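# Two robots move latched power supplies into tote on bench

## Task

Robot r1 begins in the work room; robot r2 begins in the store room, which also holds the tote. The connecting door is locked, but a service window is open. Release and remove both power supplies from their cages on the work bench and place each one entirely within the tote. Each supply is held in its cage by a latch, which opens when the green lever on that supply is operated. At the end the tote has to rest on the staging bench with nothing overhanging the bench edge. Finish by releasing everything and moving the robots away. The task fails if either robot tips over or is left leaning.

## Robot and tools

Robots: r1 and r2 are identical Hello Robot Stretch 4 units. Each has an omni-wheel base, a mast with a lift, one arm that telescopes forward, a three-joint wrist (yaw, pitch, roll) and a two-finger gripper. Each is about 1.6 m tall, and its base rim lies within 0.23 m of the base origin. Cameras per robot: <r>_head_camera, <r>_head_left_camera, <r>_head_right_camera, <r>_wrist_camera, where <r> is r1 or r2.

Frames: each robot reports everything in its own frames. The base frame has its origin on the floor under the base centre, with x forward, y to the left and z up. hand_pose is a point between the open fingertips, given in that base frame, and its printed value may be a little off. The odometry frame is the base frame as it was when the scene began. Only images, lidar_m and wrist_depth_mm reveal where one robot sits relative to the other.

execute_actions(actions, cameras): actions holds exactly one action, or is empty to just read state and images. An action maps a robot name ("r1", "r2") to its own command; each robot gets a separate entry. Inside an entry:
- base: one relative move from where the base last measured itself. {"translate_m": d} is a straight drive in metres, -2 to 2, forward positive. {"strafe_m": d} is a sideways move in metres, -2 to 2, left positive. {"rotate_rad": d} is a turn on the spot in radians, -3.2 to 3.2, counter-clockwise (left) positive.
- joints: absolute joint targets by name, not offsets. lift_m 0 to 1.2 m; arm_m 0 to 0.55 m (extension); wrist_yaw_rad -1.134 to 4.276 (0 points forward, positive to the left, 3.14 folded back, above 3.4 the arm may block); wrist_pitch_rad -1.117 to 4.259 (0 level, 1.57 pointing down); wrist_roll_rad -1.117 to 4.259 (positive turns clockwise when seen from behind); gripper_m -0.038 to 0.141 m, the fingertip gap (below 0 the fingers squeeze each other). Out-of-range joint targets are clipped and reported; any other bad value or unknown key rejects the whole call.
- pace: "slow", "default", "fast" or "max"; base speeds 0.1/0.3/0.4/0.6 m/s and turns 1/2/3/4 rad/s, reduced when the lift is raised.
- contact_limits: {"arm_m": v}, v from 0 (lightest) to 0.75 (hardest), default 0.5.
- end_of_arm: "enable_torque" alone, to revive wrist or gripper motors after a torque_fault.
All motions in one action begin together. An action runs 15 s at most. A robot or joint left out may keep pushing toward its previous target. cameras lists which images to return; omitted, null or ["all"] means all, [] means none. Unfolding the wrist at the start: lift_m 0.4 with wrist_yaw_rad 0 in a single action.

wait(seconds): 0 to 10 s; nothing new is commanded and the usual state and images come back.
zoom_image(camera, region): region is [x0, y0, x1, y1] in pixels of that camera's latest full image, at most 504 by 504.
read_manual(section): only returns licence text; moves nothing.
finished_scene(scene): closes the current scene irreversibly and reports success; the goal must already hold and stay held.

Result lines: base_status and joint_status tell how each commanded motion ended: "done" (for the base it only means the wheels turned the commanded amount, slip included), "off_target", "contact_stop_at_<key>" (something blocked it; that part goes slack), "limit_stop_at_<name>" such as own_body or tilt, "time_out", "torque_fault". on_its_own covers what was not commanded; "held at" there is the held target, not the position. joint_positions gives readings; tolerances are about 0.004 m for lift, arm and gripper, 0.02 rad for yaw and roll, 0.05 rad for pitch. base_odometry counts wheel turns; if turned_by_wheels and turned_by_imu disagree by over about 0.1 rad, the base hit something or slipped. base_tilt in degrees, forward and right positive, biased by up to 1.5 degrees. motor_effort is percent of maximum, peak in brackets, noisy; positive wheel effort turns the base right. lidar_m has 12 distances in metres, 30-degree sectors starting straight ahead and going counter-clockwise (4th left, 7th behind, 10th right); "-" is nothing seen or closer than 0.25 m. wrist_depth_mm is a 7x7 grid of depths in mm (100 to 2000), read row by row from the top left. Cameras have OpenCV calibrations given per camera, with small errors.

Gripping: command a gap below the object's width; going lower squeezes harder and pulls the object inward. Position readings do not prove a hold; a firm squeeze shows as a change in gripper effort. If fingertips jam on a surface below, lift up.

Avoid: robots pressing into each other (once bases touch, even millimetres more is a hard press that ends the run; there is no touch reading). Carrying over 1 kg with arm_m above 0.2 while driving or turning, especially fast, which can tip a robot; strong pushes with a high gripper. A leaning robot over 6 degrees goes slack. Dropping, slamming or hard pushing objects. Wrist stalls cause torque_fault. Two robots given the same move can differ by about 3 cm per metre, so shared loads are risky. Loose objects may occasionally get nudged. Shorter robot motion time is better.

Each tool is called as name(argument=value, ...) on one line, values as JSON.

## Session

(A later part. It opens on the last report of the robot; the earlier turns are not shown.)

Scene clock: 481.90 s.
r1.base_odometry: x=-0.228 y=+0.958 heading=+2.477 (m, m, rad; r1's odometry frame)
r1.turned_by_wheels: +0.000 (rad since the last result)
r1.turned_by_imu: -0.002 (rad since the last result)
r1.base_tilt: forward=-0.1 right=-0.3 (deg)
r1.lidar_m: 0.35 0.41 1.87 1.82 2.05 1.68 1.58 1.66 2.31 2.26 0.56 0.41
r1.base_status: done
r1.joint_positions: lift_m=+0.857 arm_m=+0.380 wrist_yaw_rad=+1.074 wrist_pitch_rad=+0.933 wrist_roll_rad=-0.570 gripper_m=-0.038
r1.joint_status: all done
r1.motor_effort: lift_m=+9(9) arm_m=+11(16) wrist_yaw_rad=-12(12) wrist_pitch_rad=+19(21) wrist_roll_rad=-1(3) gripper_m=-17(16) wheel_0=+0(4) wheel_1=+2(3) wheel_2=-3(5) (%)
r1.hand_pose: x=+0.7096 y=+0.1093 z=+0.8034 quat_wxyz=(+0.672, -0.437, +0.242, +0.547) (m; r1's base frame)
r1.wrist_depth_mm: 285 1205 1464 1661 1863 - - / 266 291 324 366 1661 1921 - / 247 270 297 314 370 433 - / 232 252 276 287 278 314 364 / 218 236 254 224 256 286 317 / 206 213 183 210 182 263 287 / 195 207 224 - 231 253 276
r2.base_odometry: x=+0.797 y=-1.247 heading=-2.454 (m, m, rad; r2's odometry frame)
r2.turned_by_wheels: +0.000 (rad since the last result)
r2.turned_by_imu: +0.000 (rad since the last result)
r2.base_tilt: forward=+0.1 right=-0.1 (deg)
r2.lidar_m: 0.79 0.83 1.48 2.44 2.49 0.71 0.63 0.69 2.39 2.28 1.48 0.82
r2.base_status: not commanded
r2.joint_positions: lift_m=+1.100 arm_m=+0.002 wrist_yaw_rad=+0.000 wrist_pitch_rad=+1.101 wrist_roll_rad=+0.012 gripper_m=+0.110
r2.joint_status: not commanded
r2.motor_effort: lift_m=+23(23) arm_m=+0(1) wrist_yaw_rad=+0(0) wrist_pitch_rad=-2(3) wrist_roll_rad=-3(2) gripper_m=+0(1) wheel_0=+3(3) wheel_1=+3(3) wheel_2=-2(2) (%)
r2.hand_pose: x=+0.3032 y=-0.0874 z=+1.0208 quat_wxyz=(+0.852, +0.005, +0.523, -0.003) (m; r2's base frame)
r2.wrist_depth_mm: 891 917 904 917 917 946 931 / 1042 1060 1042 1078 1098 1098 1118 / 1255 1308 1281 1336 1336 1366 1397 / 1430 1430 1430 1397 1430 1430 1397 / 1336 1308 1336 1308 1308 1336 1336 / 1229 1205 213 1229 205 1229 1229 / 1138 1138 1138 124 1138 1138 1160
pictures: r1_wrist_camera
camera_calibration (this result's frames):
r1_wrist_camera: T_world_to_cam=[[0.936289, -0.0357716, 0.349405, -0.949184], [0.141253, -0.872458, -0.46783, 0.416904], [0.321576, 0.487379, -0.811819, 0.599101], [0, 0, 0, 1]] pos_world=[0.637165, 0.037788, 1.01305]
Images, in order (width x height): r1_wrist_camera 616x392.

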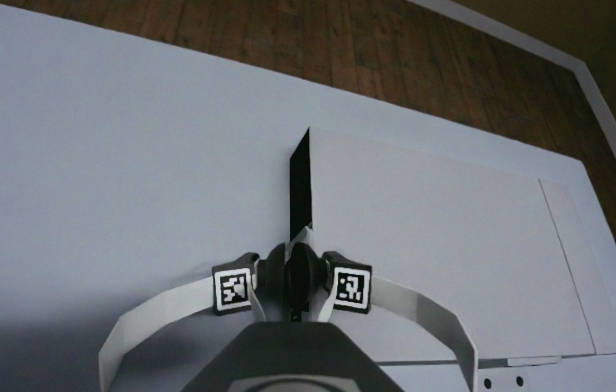

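Pull test.

execute_actions(actions=[{"r1":{"joints":{"arm_m":0.368,"lift_m":0.854},"pace":"slow"}}], cameras=[])

execute_actions(actions=[{"r1":{"joints":{"arm_m":0.360,"lift_m":0.852},"pace":"slow"}}], cameras=["r1_wrist_camera"])

Scene clock: 483.03 s.
r1.base_odometry: x=-0.228 y=+0.958 heading=+2.477 (m, m, rad; r1's odometry frame)
r1.turned_by_wheels: +0.000 (rad since the last result)
r1.turned_by_imu: +0.000 (rad since the last result)
r1.base_tilt: forward=+0.0 right=-0.4 (deg)
r1.lidar_m: 0.36 0.40 1.85 1.84 2.05 1.65 1.58 1.68 2.32 2.27 0.54 0.41
r1.base_status: not commanded
r1.joint_positions: lift_m=+0.855 arm_m=+0.370 wrist_yaw_rad=+1.070 wrist_pitch_rad=+0.931 wrist_roll_rad=-0.570 gripper_m=-0.037
r1.joint_status: all done
r1.on_its_own: wrist_pitch_rad is at rest, and its effort (+26) is outside its rest range (-23 to +23)
r1.motor_effort: lift_m=+11(12) arm_m=-10(9) wrist_yaw_rad=-3(13) wrist_pitch_rad=+26(25) wrist_roll_rad=+1(1) gripper_m=-16(15) wheel_0=+0(0) wheel_1=+1(2) wheel_2=+0(3) (%)
r1.hand_pose: x=+0.6999 y=+0.1092 z=+0.8015 quat_wxyz=(+0.673, -0.436, +0.242, +0.546) (m; r1's base frame)
r1.wrist_depth_mm: 283 778 1397 1661 1863 - - / 265 287 320 366 1661 - - / 246 266 296 315 364 430 - / 229 248 273 294 276 312 359 / 216 233 252 220 253 283 317 / 204 213 181 208 181 258 286 / 193 202 220 - 229 254 283
r2.base_odometry: x=+0.797 y=-1.247 heading=-2.454 (m, m, rad; r2's odometry frame)
r2.turned_by_wheels: +0.000 (rad since the last result)
r2.turned_by_imu: +0.000 (rad since the last result)
r2.base_tilt: forward=+0.1 right=-0.2 (deg)
r2.lidar_m: 0.80 0.82 1.46 2.43 2.51 0.71 0.63 0.72 2.39 2.26 1.47 0.83
r2.base_status: not commanded
r2.joint_positions: lift_m=+1.100 arm_m=+0.002 wrist_yaw_rad=+0.000 wrist_pitch_rad=+1.101 wrist_roll_rad=+0.012 gripper_m=+0.110
r2.joint_status: not commanded
r2.motor_effort: lift_m=+23(23) arm_m=-1(1) wrist_yaw_rad=+0(0) wrist_pitch_rad=-2(3) wrist_roll_rad=-1(3) gripper_m=-1(1) wheel_0=+3(3) wheel_1=+3(3) wheel_2=-2(2) (%)
r2.hand_pose: x=+0.3032 y=-0.0874 z=+1.0208 quat_wxyz=(+0.852, +0.005, +0.523, -0.003) (m; r2's base frame)
r2.wrist_depth_mm: 891 904 904 917 931 931 946 / 1060 1042 1060 1078 1098 1118 1118 / 1255 1281 1308 1336 1366 1366 1366 / 1430 1430 1397 1430 1464 1397 1397 / 1308 1308 1308 1336 1308 1336 1336 / 1229 1205 214 1229 206 1229 1229 / 1138 1138 1138 124 1138 1160 1138
pictures: none
No camera images: the call's "cameras" was empty. Leave "cameras" out to get every camera's image.

Scene clock: 483.90 s.
r1.base_odometry: x=-0.228 y=+0.958 heading=+2.477 (m, m, rad; r1's odometry frame)
r1.turned_by_wheels: +0.000 (rad since the last result)
r1.turned_by_imu: +0.000 (rad since the last result)
r1.base_tilt: forward=+0.0 right=-0.3 (deg)
r1.lidar_m: 0.38 0.37 1.87 1.81 2.06 1.64 1.57 1.64 2.28 2.27 0.53 0.39
r1.base_status: not commanded
r1.joint_positions: lift_m=+0.853 arm_m=+0.362 wrist_yaw_rad=+1.067 wrist_pitch_rad=+0.928 wrist_roll_rad=-0.570 gripper_m=-0.037
r1.joint_status: all done
r1.on_its_own: wrist_pitch_rad is at rest, and its effort (+33) is outside its rest range (-23 to +23)
r1.motor_effort: lift_m=+12(11) arm_m=-12(11) wrist_yaw_rad=+7(6) wrist_pitch_rad=+33(34) wrist_roll_rad=+2(1) gripper_m=-17(18) wheel_0=+0(0) wheel_1=+0(1) wheel_2=+2(2) (%)
r1.hand_pose: x=+0.6931 y=+0.1093 z=+0.7999 quat_wxyz=(+0.675, -0.435, +0.242, +0.545) (m; r1's base frame)
r1.wrist_depth_mm: 282 315 1397 1618 1808 - - / 264 289 322 366 1661 - - / 243 266 296 317 364 430 - / 228 248 273 290 276 312 359 / 214 230 251 229 251 282 315 / 202 215 178 202 182 257 285 / 191 199 220 - 227 254 287
r2.base_odometry: x=+0.797 y=-1.247 heading=-2.454 (m, m, rad; r2's odometry frame)
r2.turned_by_wheels: +0.000 (rad since the last result)
r2.turned_by_imu: +0.000 (rad since the last result)
r2.base_tilt: forward=+0.1 right=-0.1 (deg)
r2.lidar_m: 0.79 0.85 1.49 2.44 2.56 0.69 0.65 0.71 2.38 2.27 1.48 0.84
r2.base_status: not commanded
r2.joint_positions: lift_m=+1.100 arm_m=+0.002 wrist_yaw_rad=+0.000 wrist_pitch_rad=+1.101 wrist_roll_rad=+0.012 gripper_m=+0.110
r2.joint_status: not commanded
r2.motor_effort: lift_m=+23(23) arm_m=-1(0) wrist_yaw_rad=+0(0) wrist_pitch_rad=-2(2) wrist_roll_rad=-1(2) gripper_m=+0(1) wheel_0=+3(3) wheel_1=+3(3) wheel_2=-2(2) (%)
r2.hand_pose: x=+0.3032 y=-0.0874 z=+1.0208 quat_wxyz=(+0.852, +0.005, +0.523, -0.003) (m; r2's base frame)
r2.wrist_depth_mm: 904 904 904 917 917 931 946 / 1060 1060 1078 1078 1118 1118 1138 / 1281 1308 1336 1336 1336 1366 1366 / 1430 1430 1430 1430 1430 1430 1430 / 1336 1281 1308 1308 1308 1308 1308 / 1205 1205 214 1205 205 1229 1229 / 1138 1118 1138 124 1138 1118 1138
pictures: r1_wrist_camera
camera_calibration (this result's frames):
r1_wrist_camera: T_world_to_cam=[[0.935193, -0.0429337, 0.351526, -0.932622], [0.1371, -0.871328, -0.471159, 0.423041], [0.326523, 0.488819, -0.808974, 0.595772], [0, 0, 0, 1]] pos_world=[0.61965, 0.0373419, 1.00912]
Images, in order (width x height): r1_wrist_camera 616x392.

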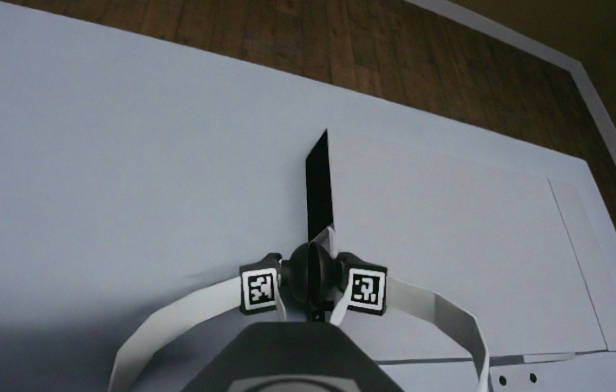

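execute_actions(actions=[{"r1":{"joints":{"arm_m":0.352,"lift_m":0.850},"pace":"slow"}}], cameras=[])

execute_actions(actions=[{"r1":{"joints":{"arm_m":0.345,"lift_m":0.848},"pace":"slow"}}], cameras=["r1_wrist_camera"])

Scene clock: 484.90 s.
r1.base_odometry: x=-0.228 y=+0.958 heading=+2.477 (m, m, rad; r1's odometry frame)
r1.turned_by_wheels: +0.000 (rad since the last result)
r1.turned_by_imu: +0.000 (rad since the last result)
r1.base_tilt: forward=+0.0 right=-0.4 (deg)
r1.lidar_m: 0.36 0.39 1.88 1.83 2.07 1.68 1.60 1.68 2.31 2.28 0.57 0.38
r1.base_status: not commanded
r1.joint_positions: lift_m=+0.850 arm_m=+0.354 wrist_yaw_rad=+1.070 wrist_pitch_rad=+0.941 wrist_roll_rad=-0.570 gripper_m=-0.037
r1.joint_status: all done
r1.motor_effort: lift_m=+19(19) arm_m=-9(14) wrist_yaw_rad=+0(11) wrist_pitch_rad=-3(42) wrist_roll_rad=-2(1) gripper_m=-20(19) wheel_0=-1(1) wheel_1=+0(1) wheel_2=+0(4) (%)
r1.hand_pose: x=+0.6827 y=+0.1071 z=+0.7951 quat_wxyz=(+0.671, -0.438, +0.246, +0.546) (m; r1's base frame)
r1.wrist_depth_mm: 271 297 1366 1576 1808 - - / 252 273 303 342 1576 1863 - / 233 256 279 309 283 399 1921 / 220 238 260 287 257 291 330 / 206 223 240 229 236 265 293 / 196 205 183 200 181 243 265 / 186 198 211 - 217 254 285
r2.base_odometry: x=+0.797 y=-1.247 heading=-2.454 (m, m, rad; r2's odometry frame)
r2.turned_by_wheels: +0.000 (rad since the last result)
r2.turned_by_imu: +0.000 (rad since the last result)
r2.base_tilt: forward=+0.1 right=-0.2 (deg)
r2.lidar_m: 0.77 0.82 1.48 2.45 2.53 0.72 0.65 0.68 2.38 2.27 1.48 0.82
r2.base_status: not commanded
r2.joint_positions: lift_m=+1.100 arm_m=+0.002 wrist_yaw_rad=+0.000 wrist_pitch_rad=+1.101 wrist_roll_rad=+0.012 gripper_m=+0.110
r2.joint_status: not commanded
r2.motor_effort: lift_m=+23(23) arm_m=-1(0) wrist_yaw_rad=+0(0) wrist_pitch_rad=-2(2) wrist_roll_rad=-2(1) gripper_m=-1(2) wheel_0=+3(3) wheel_1=+3(3) wheel_2=-2(2) (%)
r2.hand_pose: x=+0.3032 y=-0.0874 z=+1.0208 quat_wxyz=(+0.852, +0.005, +0.523, -0.003) (m; r2's base frame)
r2.wrist_depth_mm: 904 891 917 917 917 946 946 / 1042 1060 1078 1078 1098 1098 1138 / 1281 1308 1336 1336 1366 1366 1366 / 1397 1430 1430 1464 1430 1397 1430 / 1281 1336 1308 1308 1308 1336 1336 / 1255 1205 213 1205 205 1229 1229 / 1160 1138 1160 124 1138 1138 1138
pictures: none
No camera images: the call's "cameras" was empty. Leave "cameras" out to get every camera's image.

Scene clock: 485.70 s.
r1.base_odometry: x=-0.228 y=+0.958 heading=+2.477 (m, m, rad; r1's odometry frame)
r1.turned_by_wheels: +0.000 (rad since the last result)
r1.turned_by_imu: +0.000 (rad since the last result)
r1.base_tilt: forward=+0.0 right=-0.4 (deg)
r1.lidar_m: 0.35 0.41 1.83 1.84 2.06 1.68 1.59 1.68 2.27 2.26 0.56 0.40
r1.base_status: not commanded
r1.joint_positions: lift_m=+0.848 arm_m=+0.347 wrist_yaw_rad=+1.070 wrist_pitch_rad=+0.941 wrist_roll_rad=-0.570 gripper_m=-0.037
r1.joint_status: all done
r1.motor_effort: lift_m=+17(17) arm_m=-9(10) wrist_yaw_rad=-1(2) wrist_pitch_rad=-4(3) wrist_roll_rad=+2(0) gripper_m=-20(19) wheel_0=-1(1) wheel_1=+0(1) wheel_2=+0(0) (%)
r1.hand_pose: x=+0.6758 y=+0.1071 z=+0.7933 quat_wxyz=(+0.671, -0.438, +0.246, +0.546) (m; r1's base frame)
r1.wrist_depth_mm: 267 293 1336 1576 1808 - - / 251 272 303 336 1576 1808 - / 232 253 281 309 285 399 1808 / 218 236 258 285 259 289 322 / 206 221 239 254 237 262 290 / 195 204 183 200 181 240 264 / 185 196 209 - 217 252 283
r2.base_odometry: x=+0.797 y=-1.247 heading=-2.454 (m, m, rad; r2's odometry frame)
r2.turned_by_wheels: +0.000 (rad since the last result)
r2.turned_by_imu: +0.000 (rad since the last result)
r2.base_tilt: forward=+0.1 right=-0.2 (deg)
r2.lidar_m: 0.79 0.83 1.49 2.44 2.54 0.70 0.67 0.70 2.38 2.27 1.49 0.82
r2.base_status: not commanded
r2.joint_positions: lift_m=+1.100 arm_m=+0.002 wrist_yaw_rad=+0.000 wrist_pitch_rad=+1.101 wrist_roll_rad=+0.012 gripper_m=+0.110
r2.joint_status: not commanded
r2.motor_effort: lift_m=+23(23) arm_m=-1(0) wrist_yaw_rad=+0(0) wrist_pitch_rad=-2(2) wrist_roll_rad=-2(2) gripper_m=-1(3) wheel_0=+4(3) wheel_1=+3(3) wheel_2=-2(2) (%)
r2.hand_pose: x=+0.3032 y=-0.0874 z=+1.0208 quat_wxyz=(+0.852, +0.005, +0.523, -0.003) (m; r2's base frame)
r2.wrist_depth_mm: 904 904 904 917 917 931 946 / 1060 1060 1078 1078 1098 1138 1138 / 1255 1308 1308 1336 1336 1397 1366 / 1430 1430 1397 1430 1430 1430 1430 / 1308 1308 1336 1336 1308 1308 1336 / 1229 1205 213 1229 206 1229 1205 / 1138 1118 1138 123 1138 1138 1182
pictures: r1_wrist_camera
camera_calibration (this result's frames):
r1_wrist_camera: T_world_to_cam=[[0.937499, -0.0365795, 0.34606, -0.912109], [0.136338, -0.876348, -0.461981, 0.414083], [0.320168, 0.480288, -0.816588, 0.608409], [0, 0, 0, 1]] pos_world=[0.603853, 0.0373045, 1.00376]
Images, in order (width x height): r1_wrist_camera 616x392.

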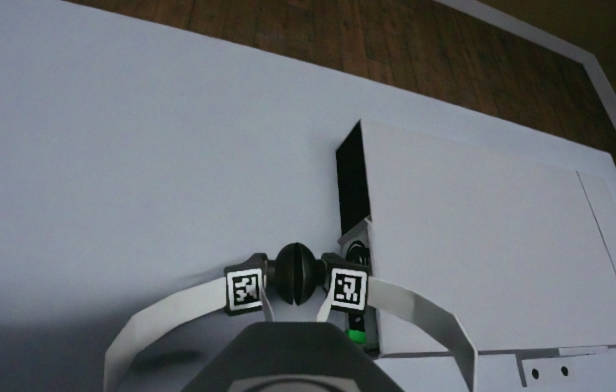

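zoom_image(camera="r1_wrist_camera", region=[310, 200, 450, 380])

Region (310, 200, 450, 380) of r1_wrist_camera's 616x392 image, scaled by 2.800.

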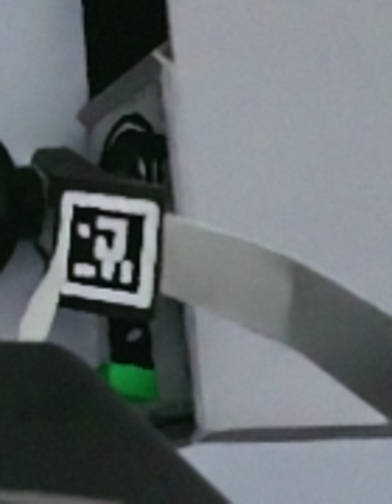

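execute_actions(actions=[{"r1":{"joints":{"arm_m":0.29,"lift_m":0.87,"gripper_m":0.012,"wrist_yaw_rad":0.87,"wrist_pitch_rad":0.77,"wrist_roll_rad":-0.85},"base":{"strafe_m":-0.004}}}], cameras=["r1_wrist_camera"])

execute_actions(actions=[{"r1":{"joints":{"arm_m":0.318,"lift_m":0.85},"pace":"slow"}}], cameras=["r1_wrist_camera"])

zoom_image(camera="r1_wrist_camera", region=[210, 180, 390, 330])

Scene clock: 487.33 s.
r1.base_odometry: x=-0.225 y=+0.961 heading=+2.477 (m, m, rad; r1's odometry frame)
r1.turned_by_wheels: +0.000 (rad since the last result)
r1.turned_by_imu: +0.000 (rad since the last result)
r1.base_tilt: forward=+0.0 right=-0.4 (deg)
r1.lidar_m: 0.38 0.41 1.88 1.82 2.09 1.68 1.59 1.67 2.24 2.25 0.55 0.39
r1.base_status: done
r1.joint_positions: lift_m=+0.870 arm_m=+0.292 wrist_yaw_rad=+0.870 wrist_pitch_rad=+0.772 wrist_roll_rad=-0.850 gripper_m=+0.012
r1.joint_status: all done
r1.motor_effort: lift_m=+23(24) arm_m=-9(13) wrist_yaw_rad=-3(5) wrist_pitch_rad=-6(8) wrist_roll_rad=-2(4) gripper_m=-6(20) wheel_0=-1(5) wheel_1=-2(7) wheel_2=+1(1) (%)
r1.hand_pose: x=+0.6626 y=+0.1017 z=+0.8467 quat_wxyz=(+0.700, -0.491, +0.150, +0.496) (m; r1's base frame)
r1.wrist_depth_mm: 286 1255 1537 1921 - - - / 267 306 370 1708 - - - / 250 283 334 404 - - - / 236 267 312 351 384 - - / 222 251 283 307 340 436 - / 211 231 187 194 281 384 - / 201 214 244 - 294 370 -
r2.base_odometry: x=+0.797 y=-1.247 heading=-2.454 (m, m, rad; r2's odometry frame)
r2.turned_by_wheels: +0.000 (rad since the last result)
r2.turned_by_imu: +0.000 (rad since the last result)
r2.base_tilt: forward=+0.1 right=-0.1 (deg)
r2.lidar_m: 0.80 0.84 1.48 2.43 2.54 0.71 0.66 0.72 2.38 2.27 1.49 0.84
r2.base_status: not commanded
r2.joint_positions: lift_m=+1.100 arm_m=+0.002 wrist_yaw_rad=+0.000 wrist_pitch_rad=+1.101 wrist_roll_rad=+0.012 gripper_m=+0.110
r2.joint_status: not commanded
r2.motor_effort: lift_m=+23(23) arm_m=+0(1) wrist_yaw_rad=+0(0) wrist_pitch_rad=-2(3) wrist_roll_rad=-1(0) gripper_m=+0(1) wheel_0=+3(3) wheel_1=+3(3) wheel_2=-2(3) (%)
r2.hand_pose: x=+0.3032 y=-0.0874 z=+1.0208 quat_wxyz=(+0.852, +0.005, +0.523, -0.003) (m; r2's base frame)
r2.wrist_depth_mm: 904 904 904 917 917 931 960 / 1060 1060 1060 1098 1098 1118 1118 / 1281 1281 1308 1336 1366 1366 1366 / 1430 1430 1464 1430 1430 1430 1464 / 1308 1308 1308 1336 1308 1308 1336 / 1229 1205 214 1229 205 1205 1229 / 1138 1138 1138 124 1160 1138 1160
pictures: r1_wrist_camera
camera_calibration (this result's frames):
r1_wrist_camera: T_world_to_cam=[[0.825839, -0.0413827, 0.562386, -1.02713], [0.259116, -0.857933, -0.443631, 0.337084], [0.500848, 0.512091, -0.697792, 0.435314], [0, 0, 0, 1]] pos_world=[0.542871, 0.0237698, 1.03094]
Images, in order (width x height): r1_wrist_camera 616x392.

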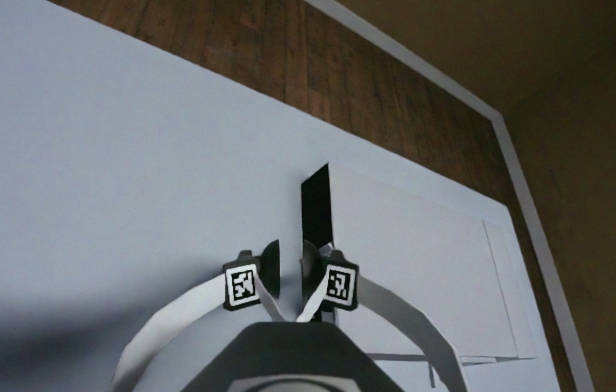

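Scene clock: 488.67 s.
r1.base_odometry: x=-0.225 y=+0.961 heading=+2.477 (m, m, rad; r1's odometry frame)
r1.turned_by_wheels: +0.000 (rad since the last result)
r1.turned_by_imu: +0.000 (rad since the last result)
r1.base_tilt: forward=+0.0 right=-0.4 (deg)
r1.lidar_m: 0.37 0.40 1.89 1.82 2.06 1.68 1.58 1.66 2.28 2.26 0.54 0.41
r1.base_status: not commanded
r1.joint_positions: lift_m=+0.850 arm_m=+0.316 wrist_yaw_rad=+0.870 wrist_pitch_rad=+0.772 wrist_roll_rad=-0.850 gripper_m=+0.012
r1.joint_status: all done
r1.motor_effort: lift_m=+17(22) arm_m=+9(9) wrist_yaw_rad=-3(3) wrist_pitch_rad=-7(7) wrist_roll_rad=-2(1) gripper_m=-5(5) wheel_0=-1(1) wheel_1=-2(1) wheel_2=+1(0) (%)
r1.hand_pose: x=+0.6874 y=+0.1017 z=+0.8272 quat_wxyz=(+0.700, -0.491, +0.150, +0.496) (m; r1's base frame)
r1.wrist_depth_mm: 265 304 1537 1921 - - - / 248 285 340 1708 - - - / 233 266 310 362 1921 - - / 219 248 291 322 345 559 - / 206 232 262 276 309 392 - / 196 214 188 194 256 351 - / 187 197 227 - 282 345 -
r2.base_odometry: x=+0.797 y=-1.247 heading=-2.454 (m, m, rad; r2's odometry frame)
r2.turned_by_wheels: +0.000 (rad since the last result)
r2.turned_by_imu: +0.000 (rad since the last result)
r2.base_tilt: forward=+0.2 right=-0.2 (deg)
r2.lidar_m: 0.79 0.82 1.47 2.44 2.54 0.69 0.66 0.69 2.39 2.28 1.45 0.84
r2.base_status: not commanded
r2.joint_positions: lift_m=+1.100 arm_m=+0.002 wrist_yaw_rad=+0.000 wrist_pitch_rad=+1.101 wrist_roll_rad=+0.012 gripper_m=+0.110
r2.joint_status: not commanded
r2.motor_effort: lift_m=+23(23) arm_m=-1(1) wrist_yaw_rad=+0(0) wrist_pitch_rad=-2(2) wrist_roll_rad=-4(0) gripper_m=+0(1) wheel_0=+3(3) wheel_1=+3(3) wheel_2=-2(2) (%)
r2.hand_pose: x=+0.3032 y=-0.0874 z=+1.0208 quat_wxyz=(+0.852, +0.005, +0.523, -0.003) (m; r2's base frame)
r2.wrist_depth_mm: 904 904 904 917 917 931 946 / 1060 1060 1060 1078 1118 1118 1138 / 1255 1281 1308 1336 1366 1366 1366 / 1430 1397 1430 1430 1430 1430 1430 / 1336 1336 1308 1308 1308 1308 1308 / 1205 1229 213 1229 205 1229 1229 / 1160 1138 1160 124 1160 1118 1138
pictures: r1_wrist_camera
camera_calibration (this result's frames):
r1_wrist_camera: T_world_to_cam=[[0.825831, -0.0413739, 0.562398, -1.03669], [0.259132, -0.857931, -0.443628, 0.32198], [0.500853, 0.512097, -0.697785, 0.409248], [0, 0, 0, 1]] pos_world=[0.567721, 0.02377, 1.01144]
Images, in order (width x height): r1_wrist_camera 616x392.

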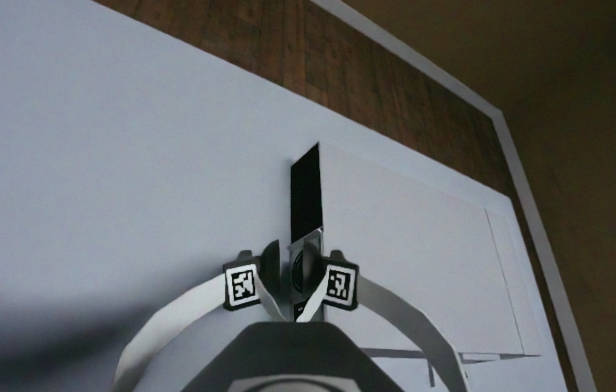

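Region (210, 180, 390, 330) of r1_wrist_camera's 616x392 image, scaled by 2.800.

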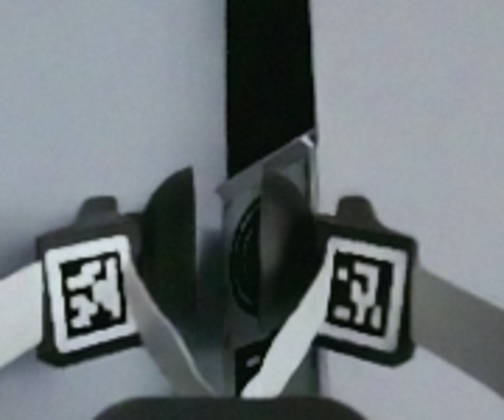

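execute_actions(actions=[{"r1":{"joints":{"arm_m":0.3275,"lift_m":0.843},"base":{"strafe_m":0.005},"pace":"slow"}}], cameras=["r1_wrist_camera"])

zoom_image(camera="r1_wrist_camera", region=[210, 180, 390, 330])

Scene clock: 489.67 s.
r1.base_odometry: x=-0.228 y=+0.958 heading=+2.477 (m, m, rad; r1's odometry frame)
r1.turned_by_wheels: +0.000 (rad since the last result)
r1.turned_by_imu: +0.000 (rad since the last result)
r1.base_tilt: forward=+0.0 right=-0.4 (deg)
r1.lidar_m: 0.37 0.40 1.87 1.81 2.07 1.68 1.60 1.65 2.30 2.27 0.56 0.41
r1.base_status: done
r1.joint_positions: lift_m=+0.843 arm_m=+0.326 wrist_yaw_rad=+0.870 wrist_pitch_rad=+0.772 wrist_roll_rad=-0.850 gripper_m=+0.012
r1.joint_status: all done
r1.motor_effort: lift_m=+17(16) arm_m=+9(10) wrist_yaw_rad=-2(2) wrist_pitch_rad=-5(6) wrist_roll_rad=-3(1) gripper_m=-6(5) wheel_0=-2(6) wheel_1=+1(3) wheel_2=+0(2) (%)
r1.hand_pose: x=+0.6969 y=+0.1017 z=+0.8203 quat_wxyz=(+0.700, -0.491, +0.150, +0.496) (m; r1's base frame)
r1.wrist_depth_mm: 257 296 1499 1863 - - - / 240 277 330 1618 - - - / 225 258 303 349 492 - - / 213 241 281 307 330 539 - / 200 226 252 256 297 379 - / 189 208 186 194 247 336 - / 181 193 221 - 258 322 1205
r2.base_odometry: x=+0.797 y=-1.247 heading=-2.454 (m, m, rad; r2's odometry frame)
r2.turned_by_wheels: +0.000 (rad since the last result)
r2.turned_by_imu: +0.000 (rad since the last result)
r2.base_tilt: forward=+0.1 right=-0.1 (deg)
r2.lidar_m: 0.76 0.84 1.47 2.44 2.52 0.69 0.65 0.70 2.37 2.26 1.49 0.85
r2.base_status: not commanded
r2.joint_positions: lift_m=+1.100 arm_m=+0.002 wrist_yaw_rad=+0.000 wrist_pitch_rad=+1.101 wrist_roll_rad=+0.012 gripper_m=+0.110
r2.joint_status: not commanded
r2.motor_effort: lift_m=+23(23) arm_m=+0(0) wrist_yaw_rad=+0(0) wrist_pitch_rad=-2(3) wrist_roll_rad=-3(3) gripper_m=-1(0) wheel_0=+3(3) wheel_1=+3(3) wheel_2=-2(2) (%)
r2.hand_pose: x=+0.3032 y=-0.0874 z=+1.0208 quat_wxyz=(+0.852, +0.005, +0.523, -0.003) (m; r2's base frame)
r2.wrist_depth_mm: 891 917 904 917 917 946 946 / 1060 1042 1060 1078 1098 1098 1138 / 1255 1308 1308 1366 1336 1366 1336 / 1430 1430 1430 1430 1430 1430 1397 / 1308 1308 1336 1308 1308 1308 1336 / 1205 1205 214 1229 205 1229 1229 / 1160 1138 1138 123 1138 1160 1160
pictures: r1_wrist_camera
camera_calibration (this result's frames):
r1_wrist_camera: T_world_to_cam=[[0.82583, -0.0413829, 0.562398, -1.04061], [0.259123, -0.857933, -0.443628, 0.316424], [0.500859, 0.512092, -0.697784, 0.399613], [0, 0, 0, 1]] pos_world=[0.577221, 0.0237691, 1.00445]
Images, in order (width x height): r1_wrist_camera 616x392.

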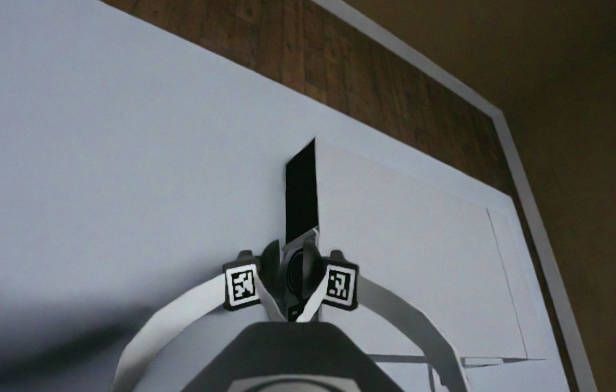

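Region (210, 180, 390, 330) of r1_wrist_camera's 616x392 image, scaled by 2.800.

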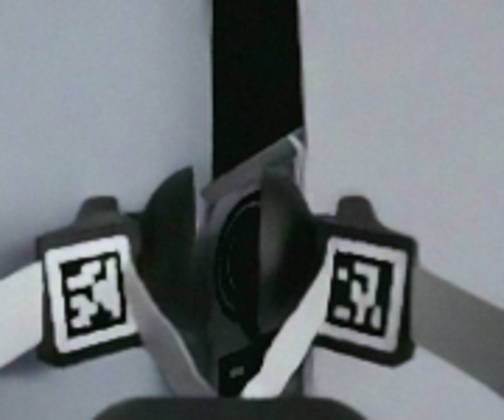

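execute_actions(actions=[{"r1":{"joints":{"arm_m":0.3325,"lift_m":0.838},"base":{"strafe_m":0.002},"pace":"slow"}}], cameras=["r1_wrist_camera"])

zoom_image(camera="r1_wrist_camera", region=[210, 180, 390, 330])

execute_actions(actions=[{"r1":{"joints":{"arm_m":0.336,"lift_m":0.832},"pace":"slow"}}], cameras=["r1_wrist_camera"])

zoom_image(camera="r1_wrist_camera", region=[210, 180, 390, 330])

Scene clock: 490.73 s.
r1.base_odometry: x=-0.230 y=+0.956 heading=+2.477 (m, m, rad; r1's odometry frame)
r1.turned_by_wheels: +0.000 (rad since the last result)
r1.turned_by_imu: +0.000 (rad since the last result)
r1.base_tilt: forward=-0.1 right=-0.3 (deg)
r1.lidar_m: 0.38 0.41 1.87 1.79 2.05 1.66 1.60 1.64 2.29 2.27 0.57 0.39
r1.base_status: done
r1.joint_positions: lift_m=+0.838 arm_m=+0.331 wrist_yaw_rad=+0.870 wrist_pitch_rad=+0.772 wrist_roll_rad=-0.850 gripper_m=+0.012
r1.joint_status: all done
r1.motor_effort: lift_m=+17(17) arm_m=+9(8) wrist_yaw_rad=-2(2) wrist_pitch_rad=-6(6) wrist_roll_rad=-1(2) gripper_m=-4(4) wheel_0=+1(3) wheel_1=+0(4) wheel_2=+0(2) (%)
r1.hand_pose: x=+0.7018 y=+0.1017 z=+0.8153 quat_wxyz=(+0.700, -0.491, +0.150, +0.497) (m; r1's base frame)
r1.wrist_depth_mm: 251 290 1537 1863 - - - / 236 271 324 1618 - - - / 220 252 297 332 469 - - / 208 236 276 300 319 521 - / 196 221 249 256 290 370 - / 186 203 187 192 239 329 - / 178 189 216 - 253 315 466
r2.base_odometry: x=+0.797 y=-1.247 heading=-2.454 (m, m, rad; r2's odometry frame)
r2.turned_by_wheels: +0.000 (rad since the last result)
r2.turned_by_imu: +0.000 (rad since the last result)
r2.base_tilt: forward=+0.1 right=-0.2 (deg)
r2.lidar_m: 0.78 0.84 1.48 2.44 2.55 0.71 0.65 0.68 2.39 2.28 1.47 0.84
r2.base_status: not commanded
r2.joint_positions: lift_m=+1.100 arm_m=+0.002 wrist_yaw_rad=+0.000 wrist_pitch_rad=+1.101 wrist_roll_rad=+0.012 gripper_m=+0.110
r2.joint_status: not commanded
r2.motor_effort: lift_m=+23(23) arm_m=+0(0) wrist_yaw_rad=+0(0) wrist_pitch_rad=-3(2) wrist_roll_rad=-1(2) gripper_m=+0(1) wheel_0=+3(3) wheel_1=+3(3) wheel_2=-2(2) (%)
r2.hand_pose: x=+0.3032 y=-0.0874 z=+1.0208 quat_wxyz=(+0.852, +0.005, +0.523, -0.003) (m; r2's base frame)
r2.wrist_depth_mm: 891 904 904 917 917 946 946 / 1060 1060 1078 1098 1098 1098 1118 / 1255 1281 1308 1366 1366 1366 1397 / 1430 1430 1430 1397 1430 1397 1430 / 1308 1308 1308 1308 1308 1336 1336 / 1229 1229 214 1205 205 1205 1229 / 1138 1118 1160 124 1160 1138 1138
pictures: r1_wrist_camera
camera_calibration (this result's frames):
r1_wrist_camera: T_world_to_cam=[[0.825833, -0.0412825, 0.562401, -1.04186], [0.259228, -0.857903, -0.443625, 0.312878], [0.5008, 0.51215, -0.697784, 0.393692], [0, 0, 0, 1]] pos_world=[0.582136, 0.0237785, 0.999456]
Images, in order (width x height): r1_wrist_camera 616x392.

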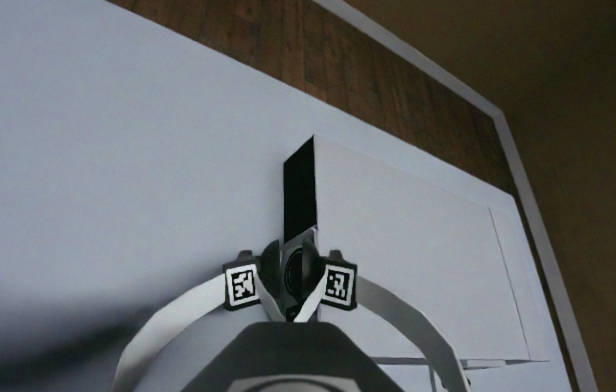

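Region (210, 180, 390, 330) of r1_wrist_camera's 616x392 image, scaled by 2.800.

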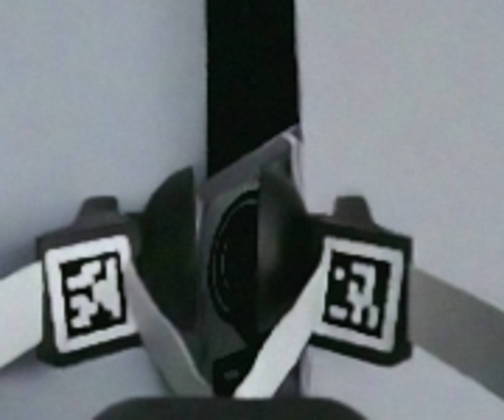

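Scene clock: 491.40 s.
r1.base_odometry: x=-0.230 y=+0.956 heading=+2.477 (m, m, rad; r1's odometry frame)
r1.turned_by_wheels: +0.000 (rad since the last result)
r1.turned_by_imu: +0.000 (rad since the last result)
r1.base_tilt: forward=-0.1 right=-0.4 (deg)
r1.lidar_m: 0.36 0.38 1.90 1.81 2.08 1.66 1.58 1.66 2.30 2.27 0.56 0.41
r1.base_status: not commanded
r1.joint_positions: lift_m=+0.833 arm_m=+0.334 wrist_yaw_rad=+0.871 wrist_pitch_rad=+0.768 wrist_roll_rad=-0.850 gripper_m=+0.012
r1.joint_status: all done
r1.motor_effort: lift_m=+11(16) arm_m=+12(12) wrist_yaw_rad=-6(5) wrist_pitch_rad=+4(5) wrist_roll_rad=-2(0) gripper_m=-3(5) wheel_0=+1(1) wheel_1=+0(0) wheel_2=-2(1) (%)
r1.hand_pose: x=+0.7053 y=+0.1025 z=+0.8105 quat_wxyz=(+0.701, -0.491, +0.148, +0.497) (m; r1's base frame)
r1.wrist_depth_mm: 249 290 1499 1863 - - - / 234 267 322 1708 - - - / 218 252 296 334 480 - - / 206 234 273 296 320 535 - / 194 220 247 250 290 370 - / 183 202 187 191 239 330 - / 176 187 215 - 251 315 1205
r2.base_odometry: x=+0.797 y=-1.247 heading=-2.454 (m, m, rad; r2's odometry frame)
r2.turned_by_wheels: +0.000 (rad since the last result)
r2.turned_by_imu: +0.000 (rad since the last result)
r2.base_tilt: forward=+0.1 right=-0.2 (deg)
r2.lidar_m: 0.79 0.84 1.49 2.43 2.52 0.71 0.64 0.73 2.36 2.24 1.49 0.86
r2.base_status: not commanded
r2.joint_positions: lift_m=+1.100 arm_m=+0.002 wrist_yaw_rad=+0.000 wrist_pitch_rad=+1.101 wrist_roll_rad=+0.012 gripper_m=+0.110
r2.joint_status: not commanded
r2.motor_effort: lift_m=+23(23) arm_m=+0(0) wrist_yaw_rad=+0(0) wrist_pitch_rad=-3(2) wrist_roll_rad=-4(1) gripper_m=-1(2) wheel_0=+3(3) wheel_1=+3(3) wheel_2=-2(2) (%)
r2.hand_pose: x=+0.3032 y=-0.0874 z=+1.0208 quat_wxyz=(+0.852, +0.005, +0.523, -0.003) (m; r2's base frame)
r2.wrist_depth_mm: 891 891 917 917 931 931 946 / 1060 1042 1078 1078 1078 1098 1138 / 1281 1308 1308 1336 1366 1366 1366 / 1430 1430 1430 1430 1397 1397 1430 / 1336 1308 1308 1308 1281 1336 1308 / 1229 1182 214 1229 206 1229 1229 / 1138 1118 1118 124 1138 1138 1138
pictures: r1_wrist_camera
camera_calibration (this result's frames):
r1_wrist_camera: T_world_to_cam=[[0.824409, -0.0418684, 0.564443, -1.04258], [0.261456, -0.85631, -0.445393, 0.310254], [0.501986, 0.514763, -0.695003, 0.38485], [0, 0, 0, 1]] pos_world=[0.585208, 0.023916, 0.994136]
Images, in order (width x height): r1_wrist_camera 616x392.

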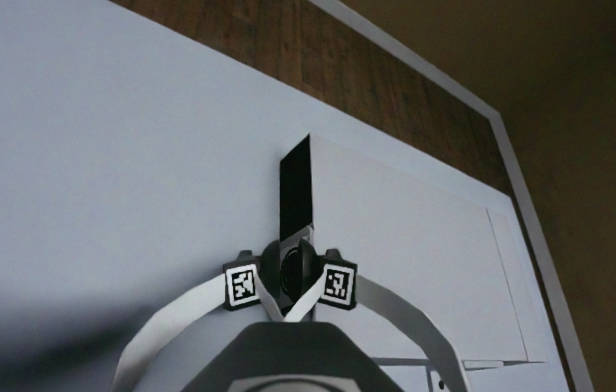

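Region (210, 180, 390, 330) of r1_wrist_camera's 616x392 image, scaled by 2.800.

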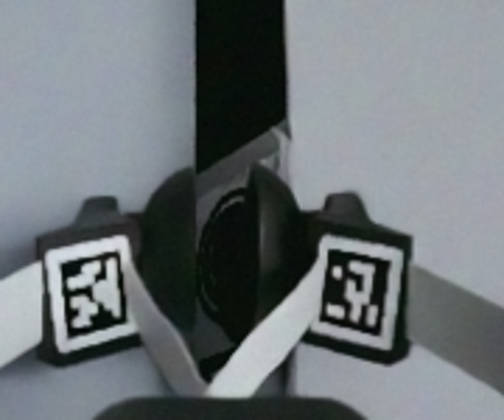

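execute_actions(actions=[{"r1":{"joints":{"lift_m":0.829,"arm_m":0.3385,"gripper_m":-0.012},"base":{"strafe_m":0.002},"pace":"slow"}}], cameras=[])

execute_actions(actions=[{"r1":{"joints":{"lift_m":0.823,"arm_m":0.341,"gripper_m":-0.038},"base":{"strafe_m":0.004},"pace":"slow"}}], cameras=[])

execute_actions(actions=[{"r1":{"joints":{"lift_m":0.817,"arm_m":0.327},"pace":"slow"}}], cameras=["r1_wrist_camera"])

zoom_image(camera="r1_wrist_camera", region=[210, 180, 390, 330])

Scene clock: 492.83 s.
r1.base_odometry: x=-0.231 y=+0.954 heading=+2.476 (m, m, rad; r1's odometry frame)
r1.turned_by_wheels: +0.000 (rad since the last result)
r1.turned_by_imu: +0.000 (rad since the last result)
r1.base_tilt: forward=-0.1 right=-0.4 (deg)
r1.lidar_m: 0.38 0.39 1.86 1.82 2.05 1.67 1.56 1.66 2.28 2.28 0.55 0.41
r1.base_status: done
r1.joint_positions: lift_m=+0.830 arm_m=+0.336 wrist_yaw_rad=+0.871 wrist_pitch_rad=+0.767 wrist_roll_rad=-0.850 gripper_m=-0.012
r1.joint_status: all done
r1.motor_effort: lift_m=+11(13) arm_m=+12(11) wrist_yaw_rad=-5(7) wrist_pitch_rad=+8(11) wrist_roll_rad=-1(1) gripper_m=-11(11) wheel_0=-1(4) wheel_1=+2(3) wheel_2=-4(4) (%)
r1.hand_pose: x=+0.7079 y=+0.1027 z=+0.8078 quat_wxyz=(+0.701, -0.490, +0.148, +0.496) (m; r1's base frame)
r1.wrist_depth_mm: 246 286 1499 1921 - - - / 231 267 319 1708 - - - / 216 247 293 330 480 - - / 204 231 270 293 317 530 - / 191 216 243 242 286 368 - / 181 198 186 204 183 324 - / 174 185 211 - 255 307 1205
r2.base_odometry: x=+0.797 y=-1.247 heading=-2.454 (m, m, rad; r2's odometry frame)
r2.turned_by_wheels: +0.000 (rad since the last result)
r2.turned_by_imu: +0.000 (rad since the last result)
r2.base_tilt: forward=+0.1 right=-0.2 (deg)
r2.lidar_m: 0.78 0.84 1.49 2.44 2.55 0.70 0.66 0.72 2.37 2.28 1.48 0.85
r2.base_status: not commanded
r2.joint_positions: lift_m=+1.100 arm_m=+0.002 wrist_yaw_rad=+0.000 wrist_pitch_rad=+1.101 wrist_roll_rad=+0.012 gripper_m=+0.110
r2.joint_status: not commanded
r2.motor_effort: lift_m=+23(23) arm_m=+0(1) wrist_yaw_rad=+0(0) wrist_pitch_rad=-3(3) wrist_roll_rad=-2(0) gripper_m=-1(1) wheel_0=+3(3) wheel_1=+3(3) wheel_2=-2(2) (%)
r2.hand_pose: x=+0.3032 y=-0.0874 z=+1.0208 quat_wxyz=(+0.852, +0.005, +0.523, -0.003) (m; r2's base frame)
r2.wrist_depth_mm: 878 891 904 917 917 946 946 / 1060 1078 1078 1078 1098 1098 1138 / 1281 1281 1308 1336 1336 1366 1366 / 1430 1430 1430 1397 1430 1430 1464 / 1308 1308 1308 1336 1336 1336 1308 / 1229 1205 214 1229 205 1229 1229 / 1138 1118 1138 123 1138 1138 1138
pictures: none
No camera images: the call's "cameras" was empty. Leave "cameras" out to get every camera's image.

Scene clock: 493.97 s.
r1.base_odometry: x=-0.233 y=+0.951 heading=+2.476 (m, m, rad; r1's odometry frame)
r1.turned_by_wheels: +0.000 (rad since the last result)
r1.turned_by_imu: -0.002 (rad since the last result)
r1.base_tilt: forward=-0.1 right=-0.3 (deg)
r1.lidar_m: 0.37 0.41 1.87 1.82 2.08 1.68 1.60 1.67 2.30 2.28 0.58 0.41
r1.base_status: done
r1.joint_positions: lift_m=+0.824 arm_m=+0.339 wrist_yaw_rad=+0.874 wrist_pitch_rad=+0.766 wrist_roll_rad=-0.850 gripper_m=-0.038
r1.joint_status: all done
r1.motor_effort: lift_m=+9(10) arm_m=+13(16) wrist_yaw_rad=-12(11) wrist_pitch_rad=+12(12) wrist_roll_rad=-1(0) gripper_m=-17(18) wheel_0=+0(2) wheel_1=+3(4) wheel_2=-5(6) (%)
r1.hand_pose: x=+0.7101 y=+0.1034 z=+0.8022 quat_wxyz=(+0.701, -0.491, +0.147, +0.497) (m; r1's base frame)
r1.wrist_depth_mm: 241 278 1499 1863 - - - / 227 263 310 1618 - - - / 213 243 286 320 466 - - / 200 228 265 287 310 508 - / 187 213 238 236 279 357 - / 178 191 180 204 182 315 - / 169 185 207 - 244 294 455
r2.base_odometry: x=+0.797 y=-1.247 heading=-2.454 (m, m, rad; r2's odometry frame)
r2.turned_by_wheels: +0.000 (rad since the last result)
r2.turned_by_imu: +0.000 (rad since the last result)
r2.base_tilt: forward=+0.2 right=-0.2 (deg)
r2.lidar_m: 0.79 0.84 1.48 2.44 2.55 0.72 0.63 0.71 2.39 2.28 1.47 0.84
r2.base_status: not commanded
r2.joint_positions: lift_m=+1.100 arm_m=+0.002 wrist_yaw_rad=+0.000 wrist_pitch_rad=+1.101 wrist_roll_rad=+0.012 gripper_m=+0.110
r2.joint_status: not commanded
r2.motor_effort: lift_m=+23(23) arm_m=+0(1) wrist_yaw_rad=+0(0) wrist_pitch_rad=-3(2) wrist_roll_rad=-1(1) gripper_m=-1(1) wheel_0=+3(3) wheel_1=+3(3) wheel_2=-2(2) (%)
r2.hand_pose: x=+0.3032 y=-0.0874 z=+1.0208 quat_wxyz=(+0.852, +0.005, +0.523, -0.003) (m; r2's base frame)
r2.wrist_depth_mm: 891 904 904 917 931 931 946 / 1060 1078 1060 1098 1078 1118 1138 / 1281 1308 1336 1308 1336 1366 1366 / 1464 1430 1397 1430 1430 1430 1430 / 1336 1308 1281 1336 1308 1336 1336 / 1229 1205 214 1229 205 1229 1229 / 1138 1138 1138 123 1138 1160 1160
pictures: none
No camera images: the call's "cameras" was empty. Leave "cameras" out to get every camera's image.

Scene clock: 495.00 s.
r1.base_odometry: x=-0.233 y=+0.951 heading=+2.476 (m, m, rad; r1's odometry frame)
r1.turned_by_wheels: +0.000 (rad since the last result)
r1.turned_by_imu: +0.001 (rad since the last result)
r1.base_tilt: forward=-0.1 right=-0.4 (deg)
r1.lidar_m: 0.37 0.40 1.85 1.82 2.04 1.67 1.57 1.68 2.31 2.27 0.56 0.40
r1.base_status: not commanded
r1.joint_positions: lift_m=+0.818 arm_m=+0.329 wrist_yaw_rad=+0.870 wrist_pitch_rad=+0.759 wrist_roll_rad=-0.850 gripper_m=-0.037
r1.joint_status: all done
r1.on_its_own: wrist_pitch_rad is at rest, and its effort (+30) is outside its rest range (-23 to +23)
r1.motor_effort: lift_m=+11(10) arm_m=-10(14) wrist_yaw_rad=-1(15) wrist_pitch_rad=+30(30) wrist_roll_rad=+1(0) gripper_m=-20(18) wheel_0=+0(0) wheel_1=+0(3) wheel_2=+0(5) (%)
r1.hand_pose: x=+0.7014 y=+0.1035 z=+0.7974 quat_wxyz=(+0.703, -0.490, +0.145, +0.495) (m; r1's base frame)
r1.wrist_depth_mm: 236 274 1537 1921 - - - / 221 256 307 1618 - - - / 207 238 282 324 449 - - / 195 223 262 291 307 517 - / 183 208 236 236 276 353 - / 175 190 180 207 182 314 - / 167 178 204 - 239 297 455
r2.base_odometry: x=+0.797 y=-1.247 heading=-2.454 (m, m, rad; r2's odometry frame)
r2.turned_by_wheels: +0.000 (rad since the last result)
r2.turned_by_imu: +0.000 (rad since the last result)
r2.base_tilt: forward=+0.1 right=-0.2 (deg)
r2.lidar_m: 0.79 0.83 1.49 2.42 2.54 0.69 0.67 0.69 2.40 2.27 1.48 0.85
r2.base_status: not commanded
r2.joint_positions: lift_m=+1.100 arm_m=+0.002 wrist_yaw_rad=+0.000 wrist_pitch_rad=+1.101 wrist_roll_rad=+0.012 gripper_m=+0.110
r2.joint_status: not commanded
r2.motor_effort: lift_m=+23(23) arm_m=-1(0) wrist_yaw_rad=+0(0) wrist_pitch_rad=-2(3) wrist_roll_rad=-2(3) gripper_m=-1(2) wheel_0=+3(3) wheel_1=+3(3) wheel_2=-2(2) (%)
r2.hand_pose: x=+0.3032 y=-0.0874 z=+1.0208 quat_wxyz=(+0.852, +0.005, +0.523, -0.003) (m; r2's base frame)
r2.wrist_depth_mm: 904 891 904 917 917 931 946 / 1060 1060 1078 1078 1098 1118 1138 / 1281 1308 1308 1336 1336 1366 1397 / 1430 1397 1430 1430 1430 1430 1464 / 1336 1308 1308 1336 1281 1308 1336 / 1205 1205 213 1229 206 1255 1229 / 1138 1138 1160 124 1138 1138 1138
pictures: r1_wrist_camera
camera_calibration (this result's frames):
r1_wrist_camera: T_world_to_cam=[[0.821052, -0.0467366, 0.568938, -1.03263], [0.262869, -0.853734, -0.449486, 0.30832], [0.506729, 0.518607, -0.688674, 0.368416], [0, 0, 0, 1]] pos_world=[0.580104, 0.0238986, 0.979804]
Images, in order (width x height): r1_wrist_camera 616x392.

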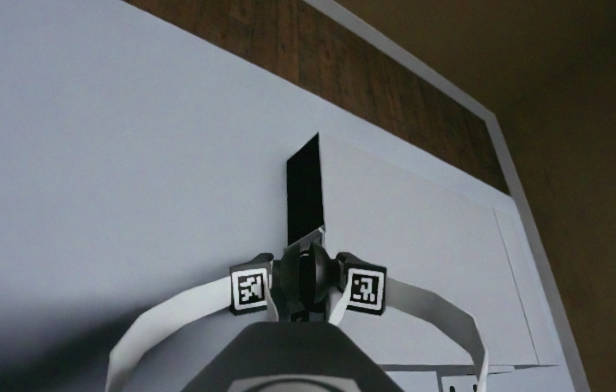

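Region (210, 180, 390, 330) of r1_wrist_camera's 616x392 image, scaled by 2.800.

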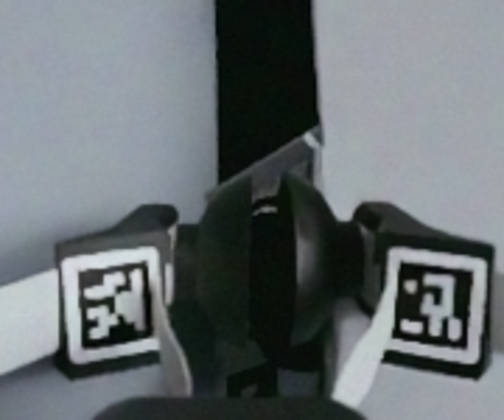

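execute_actions(actions=[{"r1":{"joints":{"lift_m":0.819,"wrist_yaw_rad":0.90,"wrist_pitch_rad":0.80},"pace":"slow"}}], cameras=[])

execute_actions(actions=[{"r1":{"joints":{"lift_m":0.822,"wrist_yaw_rad":0.925,"wrist_pitch_rad":0.83},"pace":"slow"}}], cameras=["r1_wrist_camera"])

Scene clock: 495.70 s.
r1.base_odometry: x=-0.233 y=+0.951 heading=+2.476 (m, m, rad; r1's odometry frame)
r1.turned_by_wheels: +0.000 (rad since the last result)
r1.turned_by_imu: +0.000 (rad since the last result)
r1.base_tilt: forward=+0.0 right=-0.4 (deg)
r1.lidar_m: 0.37 0.38 1.86 1.83 2.06 1.68 1.58 1.68 2.29 2.29 0.54 0.41
r1.base_status: not commanded
r1.joint_positions: lift_m=+0.819 arm_m=+0.329 wrist_yaw_rad=+0.895 wrist_pitch_rad=+0.785 wrist_roll_rad=-0.850 gripper_m=-0.037
r1.joint_status: all done
r1.on_its_own: wrist_pitch_rad is at rest, and its effort (+44) is outside its rest range (-23 to +23)
r1.motor_effort: lift_m=+17(16) arm_m=-10(10) wrist_yaw_rad=+11(13) wrist_pitch_rad=+44(45) wrist_roll_rad=+0(0) gripper_m=-18(19) wheel_0=-1(1) wheel_1=-2(1) wheel_2=+1(1) (%)
r1.hand_pose: x=+0.6954 y=+0.1046 z=+0.7936 quat_wxyz=(+0.691, -0.494, +0.149, +0.507) (m; r1's base frame)
r1.wrist_depth_mm: 233 268 1464 1863 - - - / 219 252 301 1537 - - - / 205 235 278 312 427 - - / 195 221 257 287 296 484 - / 183 207 236 235 268 343 - / 174 191 179 207 185 306 - / 167 176 202 - 236 286 399
r2.base_odometry: x=+0.797 y=-1.247 heading=-2.454 (m, m, rad; r2's odometry frame)
r2.turned_by_wheels: +0.000 (rad since the last result)
r2.turned_by_imu: +0.000 (rad since the last result)
r2.base_tilt: forward=+0.1 right=-0.3 (deg)
r2.lidar_m: 0.79 0.84 1.49 2.42 2.52 0.70 0.67 0.73 2.37 2.28 1.44 0.82
r2.base_status: not commanded
r2.joint_positions: lift_m=+1.100 arm_m=+0.002 wrist_yaw_rad=+0.000 wrist_pitch_rad=+1.101 wrist_roll_rad=+0.012 gripper_m=+0.110
r2.joint_status: not commanded
r2.motor_effort: lift_m=+23(23) arm_m=+0(0) wrist_yaw_rad=+0(0) wrist_pitch_rad=-2(3) wrist_roll_rad=-2(2) gripper_m=-1(0) wheel_0=+3(3) wheel_1=+3(3) wheel_2=-2(2) (%)
r2.hand_pose: x=+0.3032 y=-0.0874 z=+1.0208 quat_wxyz=(+0.852, +0.005, +0.523, -0.003) (m; r2's base frame)
r2.wrist_depth_mm: 904 904 917 917 917 931 946 / 1042 1060 1060 1078 1098 1118 1118 / 1281 1281 1308 1336 1336 1366 1366 / 1397 1430 1464 1464 1430 1430 1430 / 1308 1308 1308 1308 1336 1336 1336 / 1229 1205 213 1229 205 1205 1205 / 1138 1138 1138 124 1160 1160 1138
pictures: none
No camera images: the call's "cameras" was empty. Leave "cameras" out to get every camera's image.

Scene clock: 496.23 s.
r1.base_odometry: x=-0.233 y=+0.951 heading=+2.476 (m, m, rad; r1's odometry frame)
r1.turned_by_wheels: +0.000 (rad since the last result)
r1.turned_by_imu: +0.000 (rad since the last result)
r1.base_tilt: forward=+0.0 right=-0.3 (deg)
r1.lidar_m: 0.35 0.38 1.87 1.83 2.05 1.65 1.60 1.66 2.30 2.29 0.57 0.38
r1.base_status: not commanded
r1.joint_positions: lift_m=+0.822 arm_m=+0.329 wrist_yaw_rad=+0.917 wrist_pitch_rad=+0.811 wrist_roll_rad=-0.850 gripper_m=-0.037
r1.joint_status: all done
r1.on_its_own: wrist_yaw_rad is at rest, and its effort (+21) is outside its rest range (-13 to +13); wrist_pitch_rad is at rest, and its effort (+55) is outside its rest range (-23 to +23)
r1.motor_effort: lift_m=+18(17) arm_m=-10(10) wrist_yaw_rad=+21(21) wrist_pitch_rad=+55(55) wrist_roll_rad=-2(1) gripper_m=-19(21) wheel_0=-3(2) wheel_1=-3(3) wheel_2=+4(4) (%)
r1.hand_pose: x=+0.6898 y=+0.1046 z=+0.7912 quat_wxyz=(+0.679, -0.499, +0.154, +0.516) (m; r1's base frame)
r1.wrist_depth_mm: 232 266 1397 1708 - - - / 218 249 294 366 - - - / 204 233 273 314 410 - - / 194 220 255 293 289 466 - / 183 206 236 241 264 332 - / 175 192 171 198 182 298 496 / 167 176 203 - 234 270 336
r2.base_odometry: x=+0.797 y=-1.247 heading=-2.454 (m, m, rad; r2's odometry frame)
r2.turned_by_wheels: +0.000 (rad since the last result)
r2.turned_by_imu: +0.000 (rad since the last result)
r2.base_tilt: forward=+0.1 right=-0.2 (deg)
r2.lidar_m: 0.79 0.84 1.46 2.43 2.55 0.68 0.65 0.70 2.40 2.29 1.47 0.84
r2.base_status: not commanded
r2.joint_positions: lift_m=+1.100 arm_m=+0.002 wrist_yaw_rad=+0.000 wrist_pitch_rad=+1.101 wrist_roll_rad=+0.012 gripper_m=+0.110
r2.joint_status: not commanded
r2.motor_effort: lift_m=+23(23) arm_m=+0(0) wrist_yaw_rad=+0(0) wrist_pitch_rad=-2(2) wrist_roll_rad=-2(3) gripper_m=-2(0) wheel_0=+3(3) wheel_1=+3(3) wheel_2=-2(2) (%)
r2.hand_pose: x=+0.3032 y=-0.0874 z=+1.0208 quat_wxyz=(+0.852, +0.005, +0.523, -0.003) (m; r2's base frame)
r2.wrist_depth_mm: 904 904 904 917 917 931 946 / 1042 1060 1078 1098 1098 1118 1118 / 1281 1281 1308 1336 1336 1366 1366 / 1430 1430 1430 1430 1464 1430 1464 / 1308 1308 1308 1308 1308 1308 1336 / 1229 1205 215 1229 205 1229 1229 / 1138 1138 1160 124 1138 1138 1160
pictures: r1_wrist_camera
camera_calibration (this result's frames):
r1_wrist_camera: T_world_to_cam=[[0.839776, 0.0149321, 0.542727, -1.01827], [0.289284, -0.858216, -0.424005, 0.271614], [0.459446, 0.513071, -0.725029, 0.431442], [0, 0, 0, 1]] pos_world=[0.578318, 0.0269481, 0.980614]
Images, in order (width x height): r1_wrist_camera 616x392.

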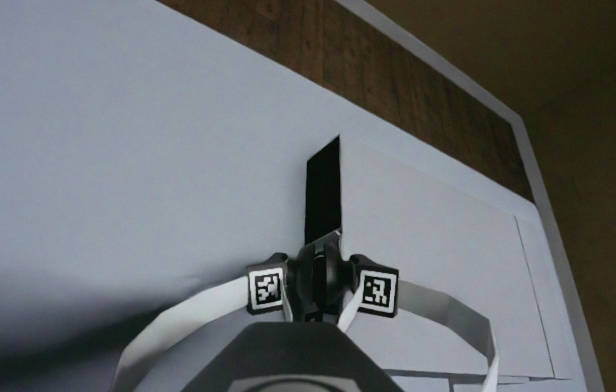

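execute_actions(actions=[{"r1":{"joints":{"lift_m":0.825,"wrist_yaw_rad":0.95,"wrist_pitch_rad":0.855,"wrist_roll_rad":-0.8},"pace":"slow"}}], cameras=["r1_wrist_camera"])

Scene clock: 496.93 s.
r1.base_odometry: x=-0.233 y=+0.951 heading=+2.476 (m, m, rad; r1's odometry frame)
r1.turned_by_wheels: +0.000 (rad since the last result)
r1.turned_by_imu: +0.000 (rad since the last result)
r1.base_tilt: forward=+0.0 right=-0.4 (deg)
r1.lidar_m: 0.36 0.41 1.86 1.80 2.04 1.66 1.59 1.66 2.32 2.28 0.56 0.38
r1.base_status: not commanded
r1.joint_positions: lift_m=+0.825 arm_m=+0.329 wrist_yaw_rad=+0.940 wrist_pitch_rad=+0.832 wrist_roll_rad=-0.801 gripper_m=-0.037
r1.joint_status: all done
r1.on_its_own: wrist_yaw_rad is at rest, and its effort (+26) is outside its rest range (-13 to +13); wrist_pitch_rad is at rest, and its effort (+63) is outside its rest range (-23 to +23)
r1.motor_effort: lift_m=+19(19) arm_m=-10(10) wrist_yaw_rad=+26(27) wrist_pitch_rad=+63(61) wrist_roll_rad=+2(1) gripper_m=-22(21) wheel_0=-3(3) wheel_1=-4(4) wheel_2=+6(6) (%)
r1.hand_pose: x=+0.6847 y=+0.1053 z=+0.7899 quat_wxyz=(+0.680, -0.486, +0.170, +0.522) (m; r1's base frame)
r1.wrist_depth_mm: 239 272 1430 1756 - - - / 223 254 298 366 1921 - - / 209 236 276 314 397 - - / 198 224 256 291 283 377 - / 187 211 236 245 259 319 - / 177 195 175 196 180 287 355 / 170 178 203 - 229 264 319
r2.base_odometry: x=+0.797 y=-1.247 heading=-2.454 (m, m, rad; r2's odometry frame)
r2.turned_by_wheels: +0.000 (rad since the last result)
r2.turned_by_imu: +0.000 (rad since the last result)
r2.base_tilt: forward=+0.1 right=-0.2 (deg)
r2.lidar_m: 0.77 0.84 1.46 2.44 2.53 0.68 0.65 0.72 2.39 2.28 1.47 0.84
r2.base_status: not commanded
r2.joint_positions: lift_m=+1.100 arm_m=+0.002 wrist_yaw_rad=+0.000 wrist_pitch_rad=+1.101 wrist_roll_rad=+0.012 gripper_m=+0.110
r2.joint_status: not commanded
r2.motor_effort: lift_m=+23(22) arm_m=+0(1) wrist_yaw_rad=+0(0) wrist_pitch_rad=-3(2) wrist_roll_rad=+0(2) gripper_m=-1(0) wheel_0=+3(3) wheel_1=+3(3) wheel_2=-2(2) (%)
r2.hand_pose: x=+0.3032 y=-0.0874 z=+1.0208 quat_wxyz=(+0.852, +0.005, +0.523, -0.003) (m; r2's base frame)
r2.wrist_depth_mm: 904 904 904 904 931 946 946 / 1042 1060 1078 1078 1098 1118 1118 / 1281 1308 1308 1336 1336 1366 1430 / 1397 1430 1397 1430 1430 1430 1430 / 1308 1308 1308 1308 1281 1308 1308 / 1229 1205 214 1229 206 1255 1229 / 1138 1138 1160 124 1138 1138 1160
pictures: r1_wrist_camera
camera_calibration (this result's frames):
r1_wrist_camera: T_world_to_cam=[[0.8609, 0.00221271, 0.50877, -0.999538], [0.260734, -0.860614, -0.43745, 0.303549], [0.436886, 0.509254, -0.741479, 0.461372], [0, 0, 0, 1]] pos_world=[0.579789, 0.0284942, 0.98342]
Images, in order (width x height): r1_wrist_camera 616x392.

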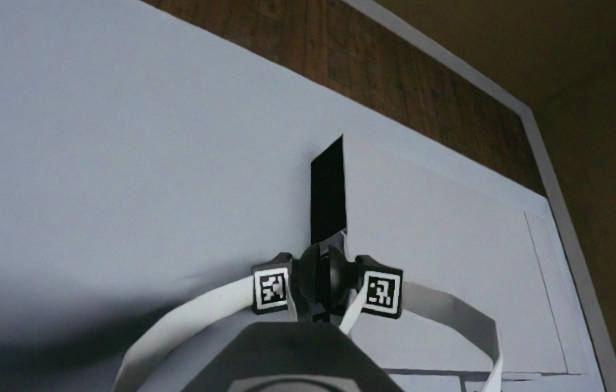

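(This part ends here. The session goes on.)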